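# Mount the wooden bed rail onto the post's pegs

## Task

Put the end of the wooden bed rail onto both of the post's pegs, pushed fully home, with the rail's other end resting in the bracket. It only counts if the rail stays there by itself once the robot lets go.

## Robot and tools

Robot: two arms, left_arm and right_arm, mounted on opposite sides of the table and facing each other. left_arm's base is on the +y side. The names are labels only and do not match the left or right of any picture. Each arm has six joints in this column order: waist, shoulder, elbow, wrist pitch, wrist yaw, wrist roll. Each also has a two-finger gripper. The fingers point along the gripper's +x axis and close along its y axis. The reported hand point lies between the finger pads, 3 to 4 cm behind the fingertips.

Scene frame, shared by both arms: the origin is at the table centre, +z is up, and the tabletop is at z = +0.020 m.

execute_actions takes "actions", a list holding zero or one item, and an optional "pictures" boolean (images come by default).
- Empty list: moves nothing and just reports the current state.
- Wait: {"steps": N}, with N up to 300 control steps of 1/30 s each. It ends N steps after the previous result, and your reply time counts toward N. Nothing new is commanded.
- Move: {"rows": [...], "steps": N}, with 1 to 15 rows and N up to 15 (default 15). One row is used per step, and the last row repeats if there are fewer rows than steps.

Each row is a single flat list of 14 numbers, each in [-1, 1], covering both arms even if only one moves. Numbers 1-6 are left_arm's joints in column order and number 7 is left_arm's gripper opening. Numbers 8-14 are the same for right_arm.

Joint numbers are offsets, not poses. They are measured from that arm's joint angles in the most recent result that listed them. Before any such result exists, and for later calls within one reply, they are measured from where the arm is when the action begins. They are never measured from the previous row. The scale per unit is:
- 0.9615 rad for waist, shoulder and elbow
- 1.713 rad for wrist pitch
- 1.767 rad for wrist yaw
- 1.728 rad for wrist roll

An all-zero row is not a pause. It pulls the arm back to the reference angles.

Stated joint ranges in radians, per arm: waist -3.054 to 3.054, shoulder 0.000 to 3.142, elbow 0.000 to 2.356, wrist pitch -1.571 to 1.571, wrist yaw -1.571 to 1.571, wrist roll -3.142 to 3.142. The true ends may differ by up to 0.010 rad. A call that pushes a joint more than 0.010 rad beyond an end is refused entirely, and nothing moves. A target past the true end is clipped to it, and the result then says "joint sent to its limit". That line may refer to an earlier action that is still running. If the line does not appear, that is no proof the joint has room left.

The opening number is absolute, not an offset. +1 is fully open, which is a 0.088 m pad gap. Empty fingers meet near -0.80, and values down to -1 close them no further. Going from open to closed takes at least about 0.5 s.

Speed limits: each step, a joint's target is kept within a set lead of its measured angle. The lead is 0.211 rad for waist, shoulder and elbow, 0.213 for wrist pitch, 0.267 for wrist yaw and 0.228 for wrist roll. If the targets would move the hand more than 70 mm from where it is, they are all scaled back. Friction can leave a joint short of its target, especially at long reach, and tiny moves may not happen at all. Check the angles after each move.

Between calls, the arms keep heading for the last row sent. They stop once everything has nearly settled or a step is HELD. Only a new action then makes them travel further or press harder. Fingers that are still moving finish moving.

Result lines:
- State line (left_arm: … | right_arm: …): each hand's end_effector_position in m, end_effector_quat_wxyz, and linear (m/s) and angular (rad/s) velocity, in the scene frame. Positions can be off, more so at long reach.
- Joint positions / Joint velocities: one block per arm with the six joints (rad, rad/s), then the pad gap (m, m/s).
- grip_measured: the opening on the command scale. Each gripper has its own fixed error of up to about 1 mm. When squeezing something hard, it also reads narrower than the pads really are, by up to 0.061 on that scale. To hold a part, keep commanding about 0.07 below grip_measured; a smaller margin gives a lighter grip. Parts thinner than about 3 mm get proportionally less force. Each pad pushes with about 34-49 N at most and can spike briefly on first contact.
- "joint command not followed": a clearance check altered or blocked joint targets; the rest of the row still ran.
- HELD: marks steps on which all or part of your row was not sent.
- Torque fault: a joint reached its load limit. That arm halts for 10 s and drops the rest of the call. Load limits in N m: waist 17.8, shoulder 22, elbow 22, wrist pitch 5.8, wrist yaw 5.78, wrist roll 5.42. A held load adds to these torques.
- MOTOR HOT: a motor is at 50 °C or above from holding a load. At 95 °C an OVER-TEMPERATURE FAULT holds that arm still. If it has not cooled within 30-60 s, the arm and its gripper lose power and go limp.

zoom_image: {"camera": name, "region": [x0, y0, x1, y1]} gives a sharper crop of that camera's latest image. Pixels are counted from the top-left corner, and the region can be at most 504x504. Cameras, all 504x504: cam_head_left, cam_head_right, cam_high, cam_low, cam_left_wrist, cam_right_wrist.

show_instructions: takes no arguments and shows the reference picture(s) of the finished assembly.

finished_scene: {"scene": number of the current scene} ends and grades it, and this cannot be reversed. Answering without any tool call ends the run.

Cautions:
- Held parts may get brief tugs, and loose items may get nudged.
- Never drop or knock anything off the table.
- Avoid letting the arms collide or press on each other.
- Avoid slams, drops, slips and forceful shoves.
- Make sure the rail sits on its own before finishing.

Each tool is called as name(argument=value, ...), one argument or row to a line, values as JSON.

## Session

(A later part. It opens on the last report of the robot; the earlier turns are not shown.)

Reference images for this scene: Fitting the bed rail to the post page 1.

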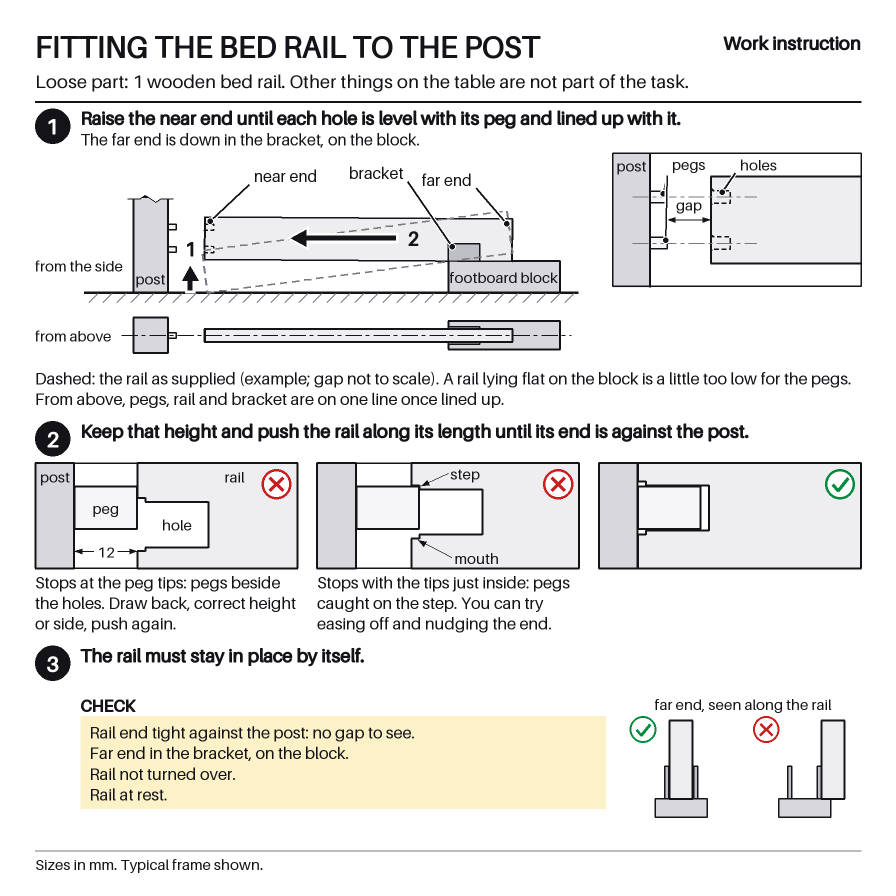

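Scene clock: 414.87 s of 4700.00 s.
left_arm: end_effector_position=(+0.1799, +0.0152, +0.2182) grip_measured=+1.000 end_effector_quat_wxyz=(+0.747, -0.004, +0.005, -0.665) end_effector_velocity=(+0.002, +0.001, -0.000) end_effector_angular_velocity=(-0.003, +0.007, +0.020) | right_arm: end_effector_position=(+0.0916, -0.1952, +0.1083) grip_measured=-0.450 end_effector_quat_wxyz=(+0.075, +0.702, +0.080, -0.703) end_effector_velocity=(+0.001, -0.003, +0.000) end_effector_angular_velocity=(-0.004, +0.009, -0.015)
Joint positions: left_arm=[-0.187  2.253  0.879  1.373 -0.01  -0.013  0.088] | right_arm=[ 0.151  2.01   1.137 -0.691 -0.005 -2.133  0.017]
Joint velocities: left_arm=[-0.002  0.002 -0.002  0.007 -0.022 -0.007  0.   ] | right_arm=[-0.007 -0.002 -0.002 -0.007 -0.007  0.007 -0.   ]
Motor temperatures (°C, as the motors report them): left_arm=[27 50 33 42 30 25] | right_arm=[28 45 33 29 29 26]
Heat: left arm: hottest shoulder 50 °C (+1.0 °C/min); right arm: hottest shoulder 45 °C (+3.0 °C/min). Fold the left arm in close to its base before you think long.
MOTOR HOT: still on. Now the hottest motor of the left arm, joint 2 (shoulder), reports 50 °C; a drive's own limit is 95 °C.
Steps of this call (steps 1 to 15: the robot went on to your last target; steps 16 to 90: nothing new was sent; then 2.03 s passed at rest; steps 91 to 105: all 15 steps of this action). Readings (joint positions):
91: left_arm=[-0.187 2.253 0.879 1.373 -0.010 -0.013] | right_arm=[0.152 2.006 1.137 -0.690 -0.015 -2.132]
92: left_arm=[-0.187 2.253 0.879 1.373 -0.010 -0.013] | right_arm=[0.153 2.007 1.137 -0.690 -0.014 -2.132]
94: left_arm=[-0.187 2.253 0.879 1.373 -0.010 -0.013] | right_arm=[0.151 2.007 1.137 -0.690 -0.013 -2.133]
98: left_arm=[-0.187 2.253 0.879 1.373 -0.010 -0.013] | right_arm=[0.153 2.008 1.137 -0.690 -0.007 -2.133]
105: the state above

execute_actions(
  actions=[
    {"rows":[[0,0,0,0,0,0,1,-0.07,0,0,0,0.045,0,-0.9],[0,0,0,0,0,0,1,-0.07,0,0,0,0.045,0,-0.9],[0,0,0,0,0,0,1,-0.07,0,0,0,0.045,0,-0.9],[0,0,0,0,0,0,1,-0.07,0,0,0,0.045,0,-0.9],[0,0,0,0,0,0,1,-0.07,0,0,0,0.045,0,-0.9],[0,0,0,0,0,0,1,-0.07,0,0,0,0.045,0,-0.9],[0,0,0,0,0,0,1,-0.07,0,0,0,0.045,0,-0.9],[0,0,0,0,0,0,1,-0.07,0,0,0,0.045,0,-0.9],[0,0,0,0,0,0,1,-0.07,0,0,0,0.045,0,-0.9],[0,0,0,0,0,0,1,-0.015,0,0,0,0.0,0,-0.9]],"steps":10},
  ],
)

zoom_image(
  camera="cam_left_wrist",
  region=[190, 270, 310, 390],
)

Scene clock: 419.90 s of 4700.00 s.
left_arm: end_effector_position=(+0.1799, +0.0152, +0.2182) grip_measured=+1.000 end_effector_quat_wxyz=(+0.747, -0.004, +0.005, -0.665) end_effector_velocity=(-0.000, +0.001, -0.004) end_effector_angular_velocity=(+0.023, -0.005, +0.005) | right_arm: end_effector_position=(+0.0920, -0.1954, +0.1083) grip_measured=-0.450 end_effector_quat_wxyz=(+0.073, +0.701, +0.081, -0.705) end_effector_velocity=(-0.009, +0.002, -0.001) end_effector_angular_velocity=(-0.050, -0.145, +0.087)
Joint positions: left_arm=[-0.187  2.253  0.879  1.373 -0.01  -0.013  0.088] | right_arm=[ 0.147  2.01   1.137 -0.691 -0.01  -2.135  0.017]
Joint velocities: left_arm=[-0.002 -0.007 -0.007 -0.022 -0.007  0.007  0.   ] | right_arm=[ 0.095 -0.002 -0.007  0.007  0.154  0.007 -0.   ]
Motor temperatures (°C, as the motors report them): left_arm=[27 50 33 43 30 25] | right_arm=[28 45 33 29 29 26]
Heat: left arm: hottest shoulder 50 °C (+1.0 °C/min); right arm: hottest shoulder 45 °C (+4.0 °C/min). Fold the left arm in close to its base before you think long.
MOTOR HOT: still on. Now the hottest motor of the left arm, joint 2 (shoulder), reports 50 °C; a drive's own limit is 95 °C.
Steps of this call (steps 1 to 15: the robot went on to your last target; steps 16 to 90: nothing new was sent; then 1.70 s passed at rest; steps 91 to 100: all 10 steps of this action). Readings (joint positions):
91: left_arm=[-0.187 2.253 0.879 1.373 -0.010 -0.013] | right_arm=[0.144 2.010 1.137 -0.691 -0.015 -2.134]
92: left_arm=[-0.187 2.253 0.879 1.373 -0.010 -0.013] | right_arm=[0.142 2.010 1.137 -0.691 -0.017 -2.134]
94: left_arm=[-0.187 2.253 0.879 1.373 -0.010 -0.013] | right_arm=[0.143 2.010 1.137 -0.691 -0.016 -2.135]
98: left_arm=[-0.187 2.253 0.879 1.373 -0.010 -0.013] | right_arm=[0.144 2.010 1.137 -0.691 -0.012 -2.135]
100: the state above

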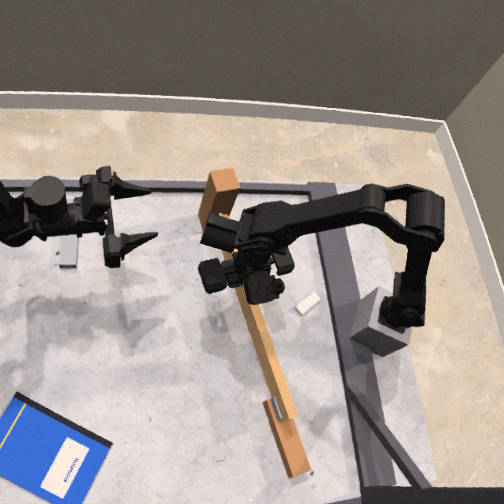

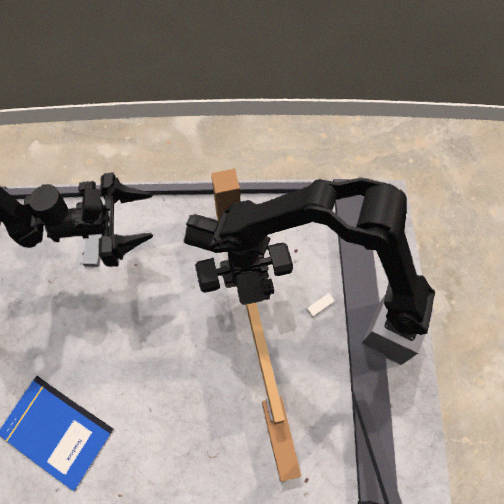

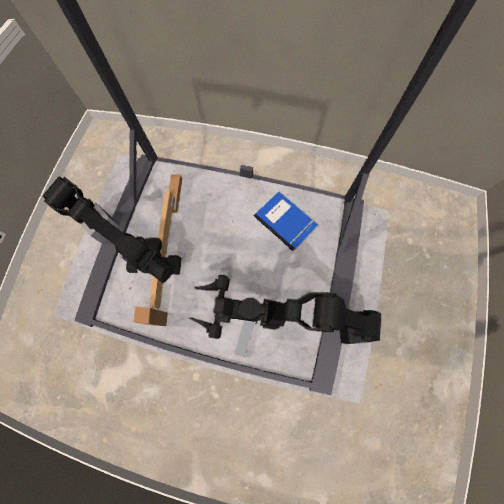

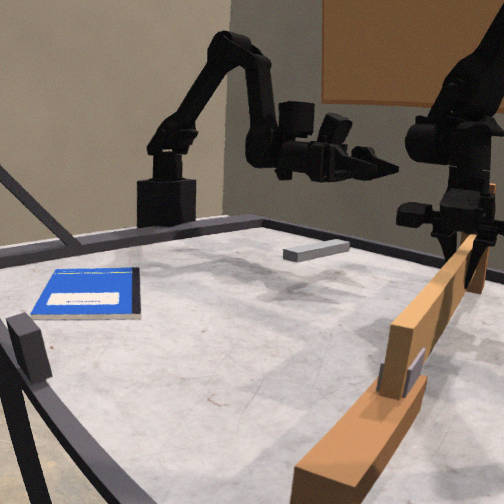

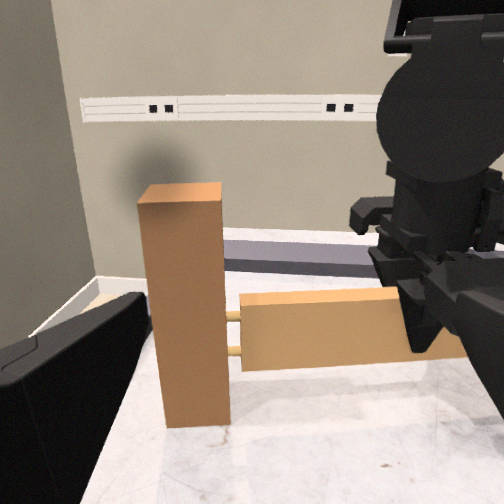

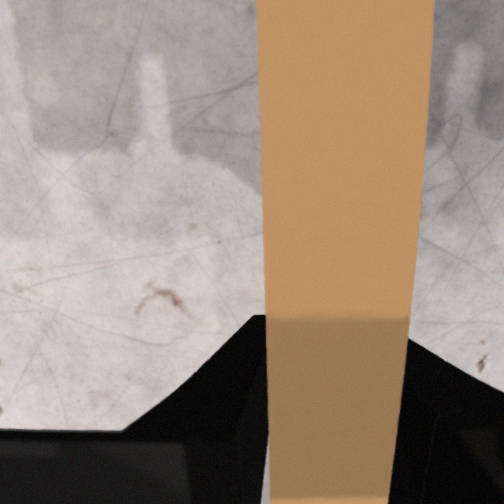

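Region (190, 270, 310, 390) of cam_left_wrist's 504x504 image, scaled by 4.200, with more detail than that image has.

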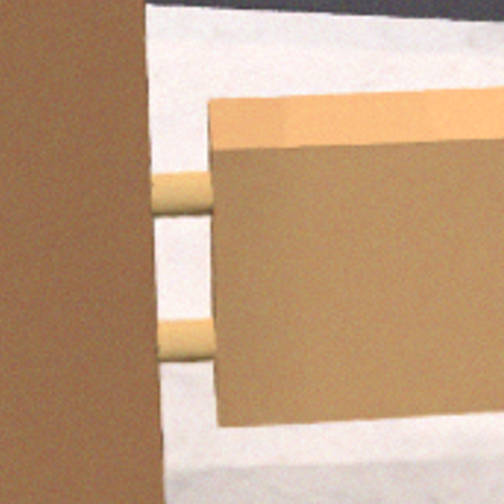

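execute_actions(
  actions=[
    {"rows":[[0,0,0,0,0,0,1,0.003,0.010,0.016,0,0,0,-0.9],[0,0,0,0,0,0,1,0.003,0.010,0.016,0,0,0,-0.9],[0,0,0,0,0,0,1,-0.06,0.011,0.017,0,0.04,0,-0.9],[0,0,0,0,0,0,1,-0.06,0.011,0.017,0,0.04,0,-0.9],[0,0,0,0,0,0,1,0.003,0.011,0.018,0,0,0,-0.9],[0,0,0,0,0,0,1,0.003,0.012,0.018,0,0,0,-0.9],[0,0,0,0,0,0,1,-0.06,0.012,0.019,0,0.04,0,-0.9],[0,0,0,0,0,0,1,-0.06,0.012,0.019,0,0.04,0,-0.9],[0,0,0,0,0,0,1,0.003,0.013,0.02,0,0,0,-0.9],[0,0,0,0,0,0,1,0.003,0.013,0.02,0,0,0,-0.9],[0,0,0,0,0,0,1,-0.06,0.013,0.021,0,0.04,0,-0.9],[0,0,0,0,0,0,1,-0.06,0.014,0.021,0,0.04,0,-0.9],[0,0,0,0,0,0,1,0.003,0.014,0.022,0,0,0,-0.9],[0,0,0,0,0,0,1,-0.06,0.014,0.022,0,0.04,0,-0.9],[0,0,0,0,0,0,1,-0.01,0.00,0.0,0,0,0,-0.9]]},
  ],
  pictures=false,
)

Scene clock: 429.00 s of 4700.00 s.
left_arm: end_effector_position=(+0.1799, +0.0152, +0.2182) grip_measured=+1.000 end_effector_quat_wxyz=(+0.747, -0.004, +0.005, -0.665) end_effector_velocity=(-0.000, +0.000, -0.001) end_effector_angular_velocity=(+0.008, -0.007, +0.005) | right_arm: end_effector_position=(+0.0919, -0.1951, +0.1083) grip_measured=-0.450 end_effector_quat_wxyz=(+0.074, +0.700, +0.081, -0.706) end_effector_velocity=(-0.007, +0.000, +0.000) end_effector_angular_velocity=(-0.009, -0.004, +0.029)
Joint positions: left_arm=[-0.187  2.253  0.879  1.373 -0.01  -0.013  0.088] | right_arm=[ 0.147  2.012  1.139 -0.693 -0.011 -2.135  0.017]
Joint velocities: left_arm=[-0.002 -0.002 -0.002 -0.007 -0.007  0.007  0.   ] | right_arm=[ 0.022 -0.002 -0.002 -0.007  0.007 -0.007 -0.   ]
Motor temperatures (°C, as the motors report them): left_arm=[27 50 33 43 30 25] | right_arm=[28 45 33 29 29 26]
Heat: left arm: hottest shoulder 50 °C (+1.0 °C/min); right arm: hottest shoulder 45 °C (+3.0 °C/min). Fold the left arm in close to its base before you think long.
MOTOR HOT: still on. Now the hottest motor of the left arm, joint 2 (shoulder), reports 50 °C; a drive's own limit is 95 °C.
Steps of this call (steps 1 to 15: the robot went on to your last target; steps 16 to 90: nothing new was sent; then 5.60 s passed at rest; steps 91 to 105: all 15 steps of this action). Readings (joint positions):
91: left_arm=[-0.187 2.253 0.879 1.373 -0.010 -0.013] | right_arm=[0.148 2.010 1.137 -0.691 -0.011 -2.135]
92: left_arm=[-0.187 2.253 0.879 1.373 -0.010 -0.013] | right_arm=[0.148 2.010 1.137 -0.691 -0.011 -2.135]
94: left_arm=[-0.187 2.253 0.879 1.373 -0.010 -0.013] | right_arm=[0.143 2.010 1.137 -0.691 -0.015 -2.135]
98: left_arm=[-0.187 2.253 0.879 1.373 -0.010 -0.013] | right_arm=[0.145 2.011 1.138 -0.691 -0.012 -2.135]
105: the state above

execute_actions(
  actions=[
    {"rows":[[0,0,0,0,0,0,1,-0.03,0.02,0,0.02,0.02,0,-0.9],[0,0,0,0,0,0,1,-0.03,0,0.02,-0.02,0.02,0,-0.9],[0,0,0,0,0,0,1,-0.03,-0.03,0,0.02,0.02,0,-0.9],[0,0,0,0,0,0,1,-0.03,0,-0.02,-0.02,0.02,0,-0.9],[0,0,0,0,0,0,1,-0.03,0.02,0,0.025,0.02,0,-0.9],[0,0,0,0,0,0,1,-0.03,0,0.02,0.025,0.02,0,-0.9],[0,0,0,0,0,0,1,-0.03,-0.03,0,-0.025,0.02,0,-0.9],[0,0,0,0,0,0,1,-0.03,0,-0.02,-0.025,0.02,0,-0.9],[0,0,0,0,0,0,1,-0.03,0.02,0,0.03,0.02,0,-0.9],[0,0,0,0,0,0,1,-0.03,0,0.02,0.03,0.02,0,-0.9],[0,0,0,0,0,0,1,-0.03,-0.03,0,0.03,0.02,0,-0.9],[0,0,0,0,0,0,1,-0.03,0,-0.02,-0.03,0.02,0,-0.9],[0,0,0,0,0,0,1,-0.03,0.02,0,-0.03,0.02,0,-0.9],[0,0,0,0,0,0,1,-0.03,0,0.02,-0.03,0.02,0,-0.9],[0,0,0,0,0,0,1,-0.01,0.00,0.0,0,0,0,-0.9]]},
  ],
  pictures=false,
)

Scene clock: 438.03 s of 4700.00 s.
left_arm: end_effector_position=(+0.1799, +0.0152, +0.2182) grip_measured=+1.000 end_effector_quat_wxyz=(+0.747, -0.004, +0.005, -0.665) end_effector_velocity=(+0.002, +0.001, -0.001) end_effector_angular_velocity=(+0.008, -0.007, +0.010) | right_arm: end_effector_position=(+0.0917, -0.1952, +0.1089) grip_measured=-0.450 end_effector_quat_wxyz=(+0.074, +0.700, +0.080, -0.706) end_effector_velocity=(+0.002, +0.009, +0.001) end_effector_angular_velocity=(+0.037, -0.021, +0.015)
Joint positions: left_arm=[-0.187  2.253  0.879  1.373 -0.01  -0.013  0.088] | right_arm=[ 0.147  2.011  1.14  -0.696 -0.013 -2.135  0.017]
Joint velocities: left_arm=[ 0.002 -0.002 -0.002 -0.007 -0.007  0.007  0.   ] | right_arm=[ 0.007 -0.002  0.002  0.037  0.007 -0.007 -0.   ]
Motor temperatures (°C, as the motors report them): left_arm=[27 50 33 43 30 25] | right_arm=[28 45 33 29 29 26]
Heat: left arm: hottest shoulder 50 °C (+1.0 °C/min); right arm: hottest shoulder 45 °C (+1.0 °C/min). Fold the left arm in close to its base before you think long.
MOTOR HOT: still on. Now the hottest motor of the left arm, joint 2 (shoulder), reports 50 °C; a drive's own limit is 95 °C.
Steps of this call (steps 1 to 15: the robot went on to your last target; steps 16 to 90: nothing new was sent; then 5.53 s passed at rest; steps 91 to 105: all 15 steps of this action). Readings (joint positions):
91: left_arm=[-0.187 2.253 0.879 1.373 -0.010 -0.013] | right_arm=[0.146 2.012 1.139 -0.692 -0.013 -2.135]
92: left_arm=[-0.187 2.253 0.879 1.373 -0.010 -0.013] | right_arm=[0.146 2.012 1.139 -0.694 -0.013 -2.135]
94: left_arm=[-0.187 2.253 0.879 1.373 -0.010 -0.013] | right_arm=[0.146 2.011 1.138 -0.692 -0.013 -2.135]
98: left_arm=[-0.187 2.253 0.879 1.373 -0.010 -0.013] | right_arm=[0.146 2.011 1.137 -0.693 -0.013 -2.135]
105: the state above

execute_actions(
  actions=[
    {"rows":[[0,0,0,0,0,0,1,-0.015,0.015,0.015,-0.008,0,0,-0.9],[0,0,0,0,0,0,1,-0.015,0.017,0.017,-0.010,0,0,-0.9],[0,0,0,0,0,0,1,-0.015,0.019,0.019,-0.011,0,0,-0.9],[0,0,0,0,0,0,1,-0.015,0.021,0.021,-0.012,0,0,-0.9],[0,0,0,0,0,0,1,-0.015,0.023,0.023,-0.013,0,0,-0.9],[0,0,0,0,0,0,1,-0.015,0.025,0.025,-0.014,0,0,-0.9],[0,0,0,0,0,0,1,-0.015,0.027,0.027,-0.015,0,0,-0.9],[0,0,0,0,0,0,1,-0.015,0.029,0.029,-0.016,0,0,-0.9],[0,0,0,0,0,0,1,-0.015,0.031,0.031,-0.017,0,0,-0.9],[0,0,0,0,0,0,1,-0.015,0.033,0.033,-0.018,0,0,-0.9],[0,0,0,0,0,0,1,-0.015,0.035,0.035,-0.020,0,0,-0.9],[0,0,0,0,0,0,1,-0.015,0.036,0.036,-0.021,0,0,-0.9],[0,0,0,0,0,0,1,-0.015,0.037,0.037,-0.022,0,0,-0.9],[0,0,0,0,0,0,1,-0.015,0.038,0.038,-0.023,0,0,-0.9],[0,0,0,0,0,0,1,-0.015,0.038,0.038,-0.023,0,0,-0.9]]},
  ],
  pictures=false,
)

Scene clock: 461.50 s of 4700.00 s.
left_arm: end_effector_position=(+0.1799, +0.0152, +0.2182) grip_measured=+1.000 end_effector_quat_wxyz=(+0.747, -0.004, +0.005, -0.665) end_effector_velocity=(-0.000, +0.001, -0.004) end_effector_angular_velocity=(+0.011, +0.009, +0.005) | right_arm: end_effector_position=(+0.0918, -0.1949, +0.1080) grip_measured=-0.450 end_effector_quat_wxyz=(+0.080, +0.695, +0.073, -0.711) end_effector_velocity=(-0.001, -0.003, -0.002) end_effector_angular_velocity=(-0.032, +0.019, -0.010)
Joint positions: left_arm=[-0.187  2.253  0.879  1.373 -0.01  -0.013  0.088] | right_arm=[ 0.145  2.03   1.166 -0.726 -0.016 -2.135  0.017]
Joint velocities: left_arm=[-0.002  0.002 -0.002 -0.007 -0.007 -0.007  0.   ] | right_arm=[-0.002  0.022  0.022 -0.037 -0.007  0.007 -0.   ]
Motor temperatures (°C, as the motors report them): left_arm=[27 51 33 43 30 25] | right_arm=[28 45 33 29 28 26]
Heat: left arm: hottest shoulder 51 °C (+1.0 °C/min); right arm: hottest shoulder 45 °C (+0.0 °C/min). Fold the left arm in close to its base before you think long.
MOTOR HOT: still on. Now the hottest motor of the left arm, joint 2 (shoulder), reports 51 °C; a drive's own limit is 95 °C.
Steps of this call (steps 1 to 15: the robot went on to your last target; steps 16 to 90: nothing new was sent; then 19.97 s passed at rest; steps 91 to 105: all 15 steps of this action). Readings (joint positions):
91: left_arm=[-0.187 2.253 0.879 1.373 -0.010 -0.013] | right_arm=[0.146 2.012 1.140 -0.694 -0.014 -2.135]
92: left_arm=[-0.187 2.253 0.879 1.373 -0.010 -0.013] | right_arm=[0.146 2.012 1.141 -0.696 -0.015 -2.135]
94: left_arm=[-0.187 2.253 0.879 1.373 -0.010 -0.013] | right_arm=[0.145 2.015 1.144 -0.701 -0.016 -2.135]
98: left_arm=[-0.187 2.253 0.879 1.373 -0.010 -0.013] | right_arm=[0.145 2.021 1.154 -0.712 -0.016 -2.135]
105: the state above

execute_actions(
  actions=[
    {"rows":[[0,0,0,0,0,0,1,-0.005,0.012,0.012,-0.006,0.003,0,-0.9],[0,0,0,0,0,0,1,-0.06,0.014,0.014,-0.007,0.04,0,-0.9],[0,0,0,0,0,0,1,-0.06,0.016,0.016,-0.008,0.04,0,-0.9],[0,0,0,0,0,0,1,-0.005,0.018,0.017,-0.009,0.003,0,-0.9],[0,0,0,0,0,0,1,-0.005,0.020,0.019,-0.010,0.003,0,-0.9],[0,0,0,0,0,0,1,-0.06,0.022,0.020,-0.011,0.04,0,-0.9],[0,0,0,0,0,0,1,-0.06,0.024,0.022,-0.012,0.04,0,-0.9],[0,0,0,0,0,0,1,-0.005,0.026,0.023,-0.013,0.003,0,-0.9],[0,0,0,0,0,0,1,-0.005,0.028,0.025,-0.014,0.003,0,-0.9],[0,0,0,0,0,0,1,-0.06,0.030,0.026,-0.015,0.04,0,-0.9],[0,0,0,0,0,0,1,-0.06,0.032,0.028,-0.016,0.04,0,-0.9],[0,0,0,0,0,0,1,-0.005,0.034,0.029,-0.017,0.003,0,-0.9],[0,0,0,0,0,0,1,-0.005,0.036,0.031,-0.018,0.003,0,-0.9],[0,0,0,0,0,0,1,-0.06,0.038,0.032,-0.019,0.04,0,-0.9],[0,0,0,0,0,0,1,-0.015,0.038,0.032,-0.019,0.003,0,-0.9]]},
  ],
  pictures=false,
)

Scene clock: 468.23 s of 4700.00 s.
left_arm: end_effector_position=(+0.1799, +0.0152, +0.2182) grip_measured=+1.000 end_effector_quat_wxyz=(+0.747, -0.004, +0.005, -0.665) end_effector_velocity=(-0.003, +0.001, -0.006) end_effector_angular_velocity=(+0.024, +0.025, +0.000) | right_arm: end_effector_position=(+0.0920, -0.1946, +0.1076) grip_measured=-0.450 end_effector_quat_wxyz=(+0.086, +0.692, +0.067, -0.714) end_effector_velocity=(-0.009, -0.000, -0.002) end_effector_angular_velocity=(-0.041, +0.022, +0.014)
Joint positions: left_arm=[-0.187  2.253  0.879  1.373 -0.01  -0.013  0.088] | right_arm=[ 0.145  2.045  1.187 -0.751 -0.016 -2.135  0.017]
Joint velocities: left_arm=[-0.007 -0.002 -0.007 -0.022 -0.007 -0.022  0.   ] | right_arm=[ 0.022  0.027  0.032 -0.051 -0.007  0.007 -0.   ]
Motor temperatures (°C, as the motors report them): left_arm=[27 51 33 43 30 25] | right_arm=[28 44 33 29 28 26]
Heat: left arm: hottest shoulder 51 °C (+1.0 °C/min); right arm: hottest shoulder 44 °C (-1.0 °C/min). Fold the left arm in close to its base before you think long.
MOTOR HOT: still on. Now the hottest motor of the left arm, joint 2 (shoulder), reports 51 °C; a drive's own limit is 95 °C.
Steps of this call (steps 1 to 15: the robot went on to your last target; steps 16 to 90: nothing new was sent; then 3.23 s passed at rest; steps 91 to 105: all 15 steps of this action). Readings (joint positions):
91: left_arm=[-0.187 2.253 0.879 1.373 -0.010 -0.013] | right_arm=[0.145 2.032 1.168 -0.729 -0.016 -2.135]
92: left_arm=[-0.187 2.253 0.879 1.373 -0.010 -0.013] | right_arm=[0.143 2.032 1.168 -0.729 -0.018 -2.135]
94: left_arm=[-0.187 2.253 0.879 1.373 -0.010 -0.013] | right_arm=[0.143 2.032 1.170 -0.731 -0.019 -2.135]
98: left_arm=[-0.187 2.253 0.879 1.373 -0.010 -0.013] | right_arm=[0.144 2.037 1.176 -0.738 -0.017 -2.135]
105: the state above

Sum 1.61. Continue once more.

execute_actions(
  actions=[
    {"rows":[[0,0,0,0,0,0,1,-0.005,0.012,0.012,-0.006,0.003,0,-0.9],[0,0,0,0,0,0,1,-0.06,0.014,0.014,-0.007,0.04,0,-0.9],[0,0,0,0,0,0,1,-0.06,0.016,0.016,-0.008,0.04,0,-0.9],[0,0,0,0,0,0,1,-0.005,0.018,0.018,-0.009,0.003,0,-0.9],[0,0,0,0,0,0,1,-0.005,0.020,0.020,-0.010,0.003,0,-0.9],[0,0,0,0,0,0,1,-0.06,0.022,0.021,-0.011,0.04,0,-0.9],[0,0,0,0,0,0,1,-0.06,0.024,0.023,-0.012,0.04,0,-0.9],[0,0,0,0,0,0,1,-0.005,0.026,0.025,-0.013,0.003,0,-0.9],[0,0,0,0,0,0,1,-0.005,0.028,0.026,-0.014,0.003,0,-0.9],[0,0,0,0,0,0,1,-0.06,0.030,0.028,-0.015,0.04,0,-0.9],[0,0,0,0,0,0,1,-0.06,0.032,0.030,-0.016,0.04,0,-0.9],[0,0,0,0,0,0,1,-0.005,0.034,0.031,-0.017,0.003,0,-0.9],[0,0,0,0,0,0,1,-0.005,0.036,0.033,-0.018,0.003,0,-0.9],[0,0,0,0,0,0,1,-0.06,0.038,0.034,-0.019,0.04,0,-0.9],[0,0,0,0,0,0,1,-0.015,0.038,0.034,-0.019,0.003,0,-0.9]]},
  ],
)

Scene clock: 473.80 s of 4700.00 s.
left_arm: end_effector_position=(+0.1799, +0.0152, +0.2182) grip_measured=+1.000 end_effector_quat_wxyz=(+0.747, -0.004, +0.005, -0.665) end_effector_velocity=(-0.000, +0.001, -0.000) end_effector_angular_velocity=(+0.005, +0.023, +0.005) | right_arm: end_effector_position=(+0.0922, -0.1940, +0.1077) grip_measured=-0.450 end_effector_quat_wxyz=(+0.091, +0.689, +0.061, -0.717) end_effector_velocity=(-0.008, -0.001, -0.002) end_effector_angular_velocity=(-0.041, +0.023, +0.024)
Joint positions: left_arm=[-0.187  2.253  0.879  1.373 -0.01  -0.013  0.088] | right_arm=[ 0.145  2.059  1.21  -0.777 -0.017 -2.135  0.017]
Joint velocities: left_arm=[-0.002 -0.007 -0.007 -0.007 -0.007 -0.022  0.   ] | right_arm=[ 0.017  0.027  0.032 -0.051 -0.007 -0.007 -0.   ]
Motor temperatures (°C, as the motors report them): left_arm=[27 51 33 43 30 25] | right_arm=[28 44 33 29 28 26]
Heat: left arm: hottest shoulder 51 °C (+1.0 °C/min); right arm: hottest shoulder 44 °C (-1.0 °C/min). Fold the left arm in close to its base before you think long.
MOTOR HOT: still on. Now the hottest motor of the left arm, joint 2 (shoulder), reports 51 °C; a drive's own limit is 95 °C.
Steps of this call (steps 1 to 15: the robot went on to your last target; steps 16 to 90: nothing new was sent; then 2.07 s passed at rest; steps 91 to 105: all 15 steps of this action). Readings (joint positions):
91: left_arm=[-0.187 2.253 0.879 1.373 -0.010 -0.013] | right_arm=[0.145 2.047 1.190 -0.755 -0.017 -2.135]
92: left_arm=[-0.187 2.253 0.879 1.373 -0.010 -0.013] | right_arm=[0.143 2.047 1.191 -0.755 -0.018 -2.135]
94: left_arm=[-0.187 2.253 0.879 1.373 -0.010 -0.013] | right_arm=[0.143 2.047 1.192 -0.757 -0.020 -2.135]
98: left_arm=[-0.187 2.253 0.879 1.373 -0.010 -0.013] | right_arm=[0.144 2.051 1.198 -0.764 -0.017 -2.135]
105: the state above

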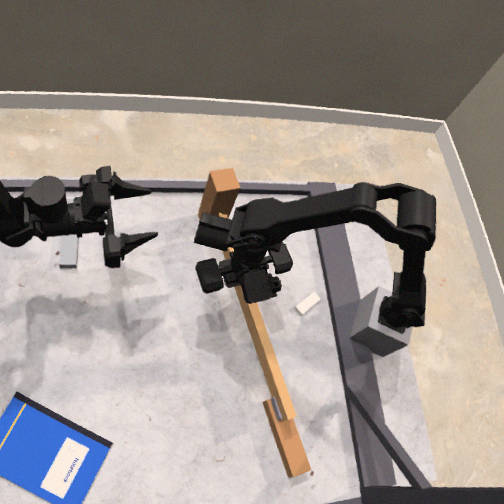

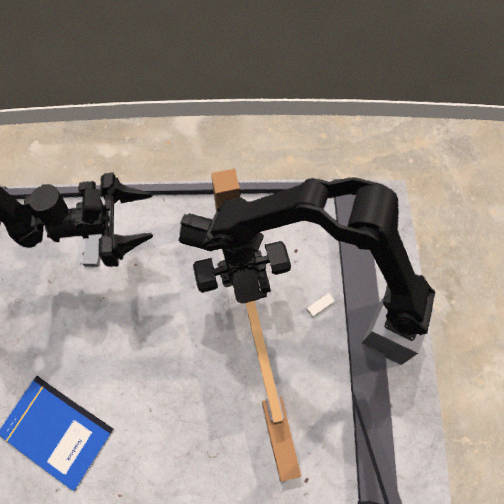

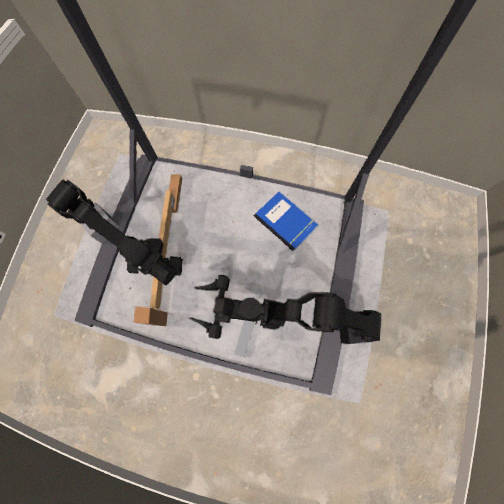

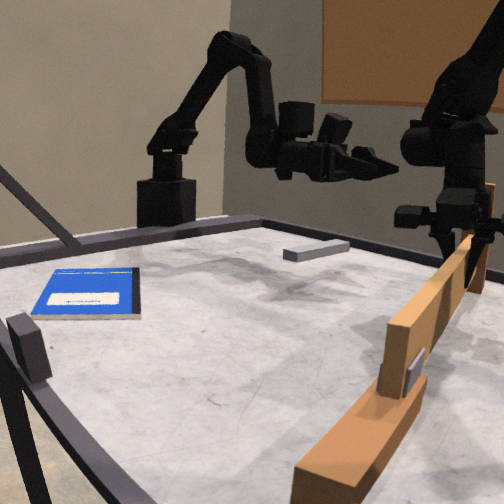

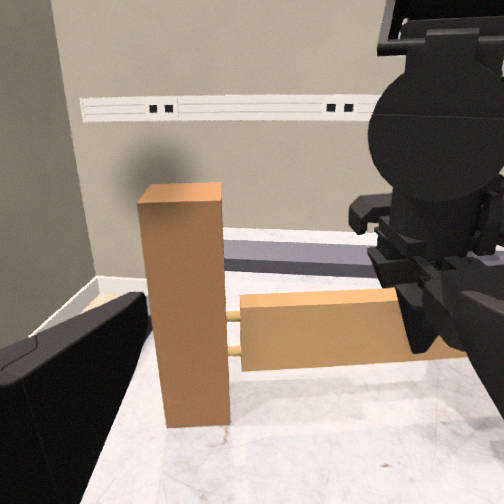

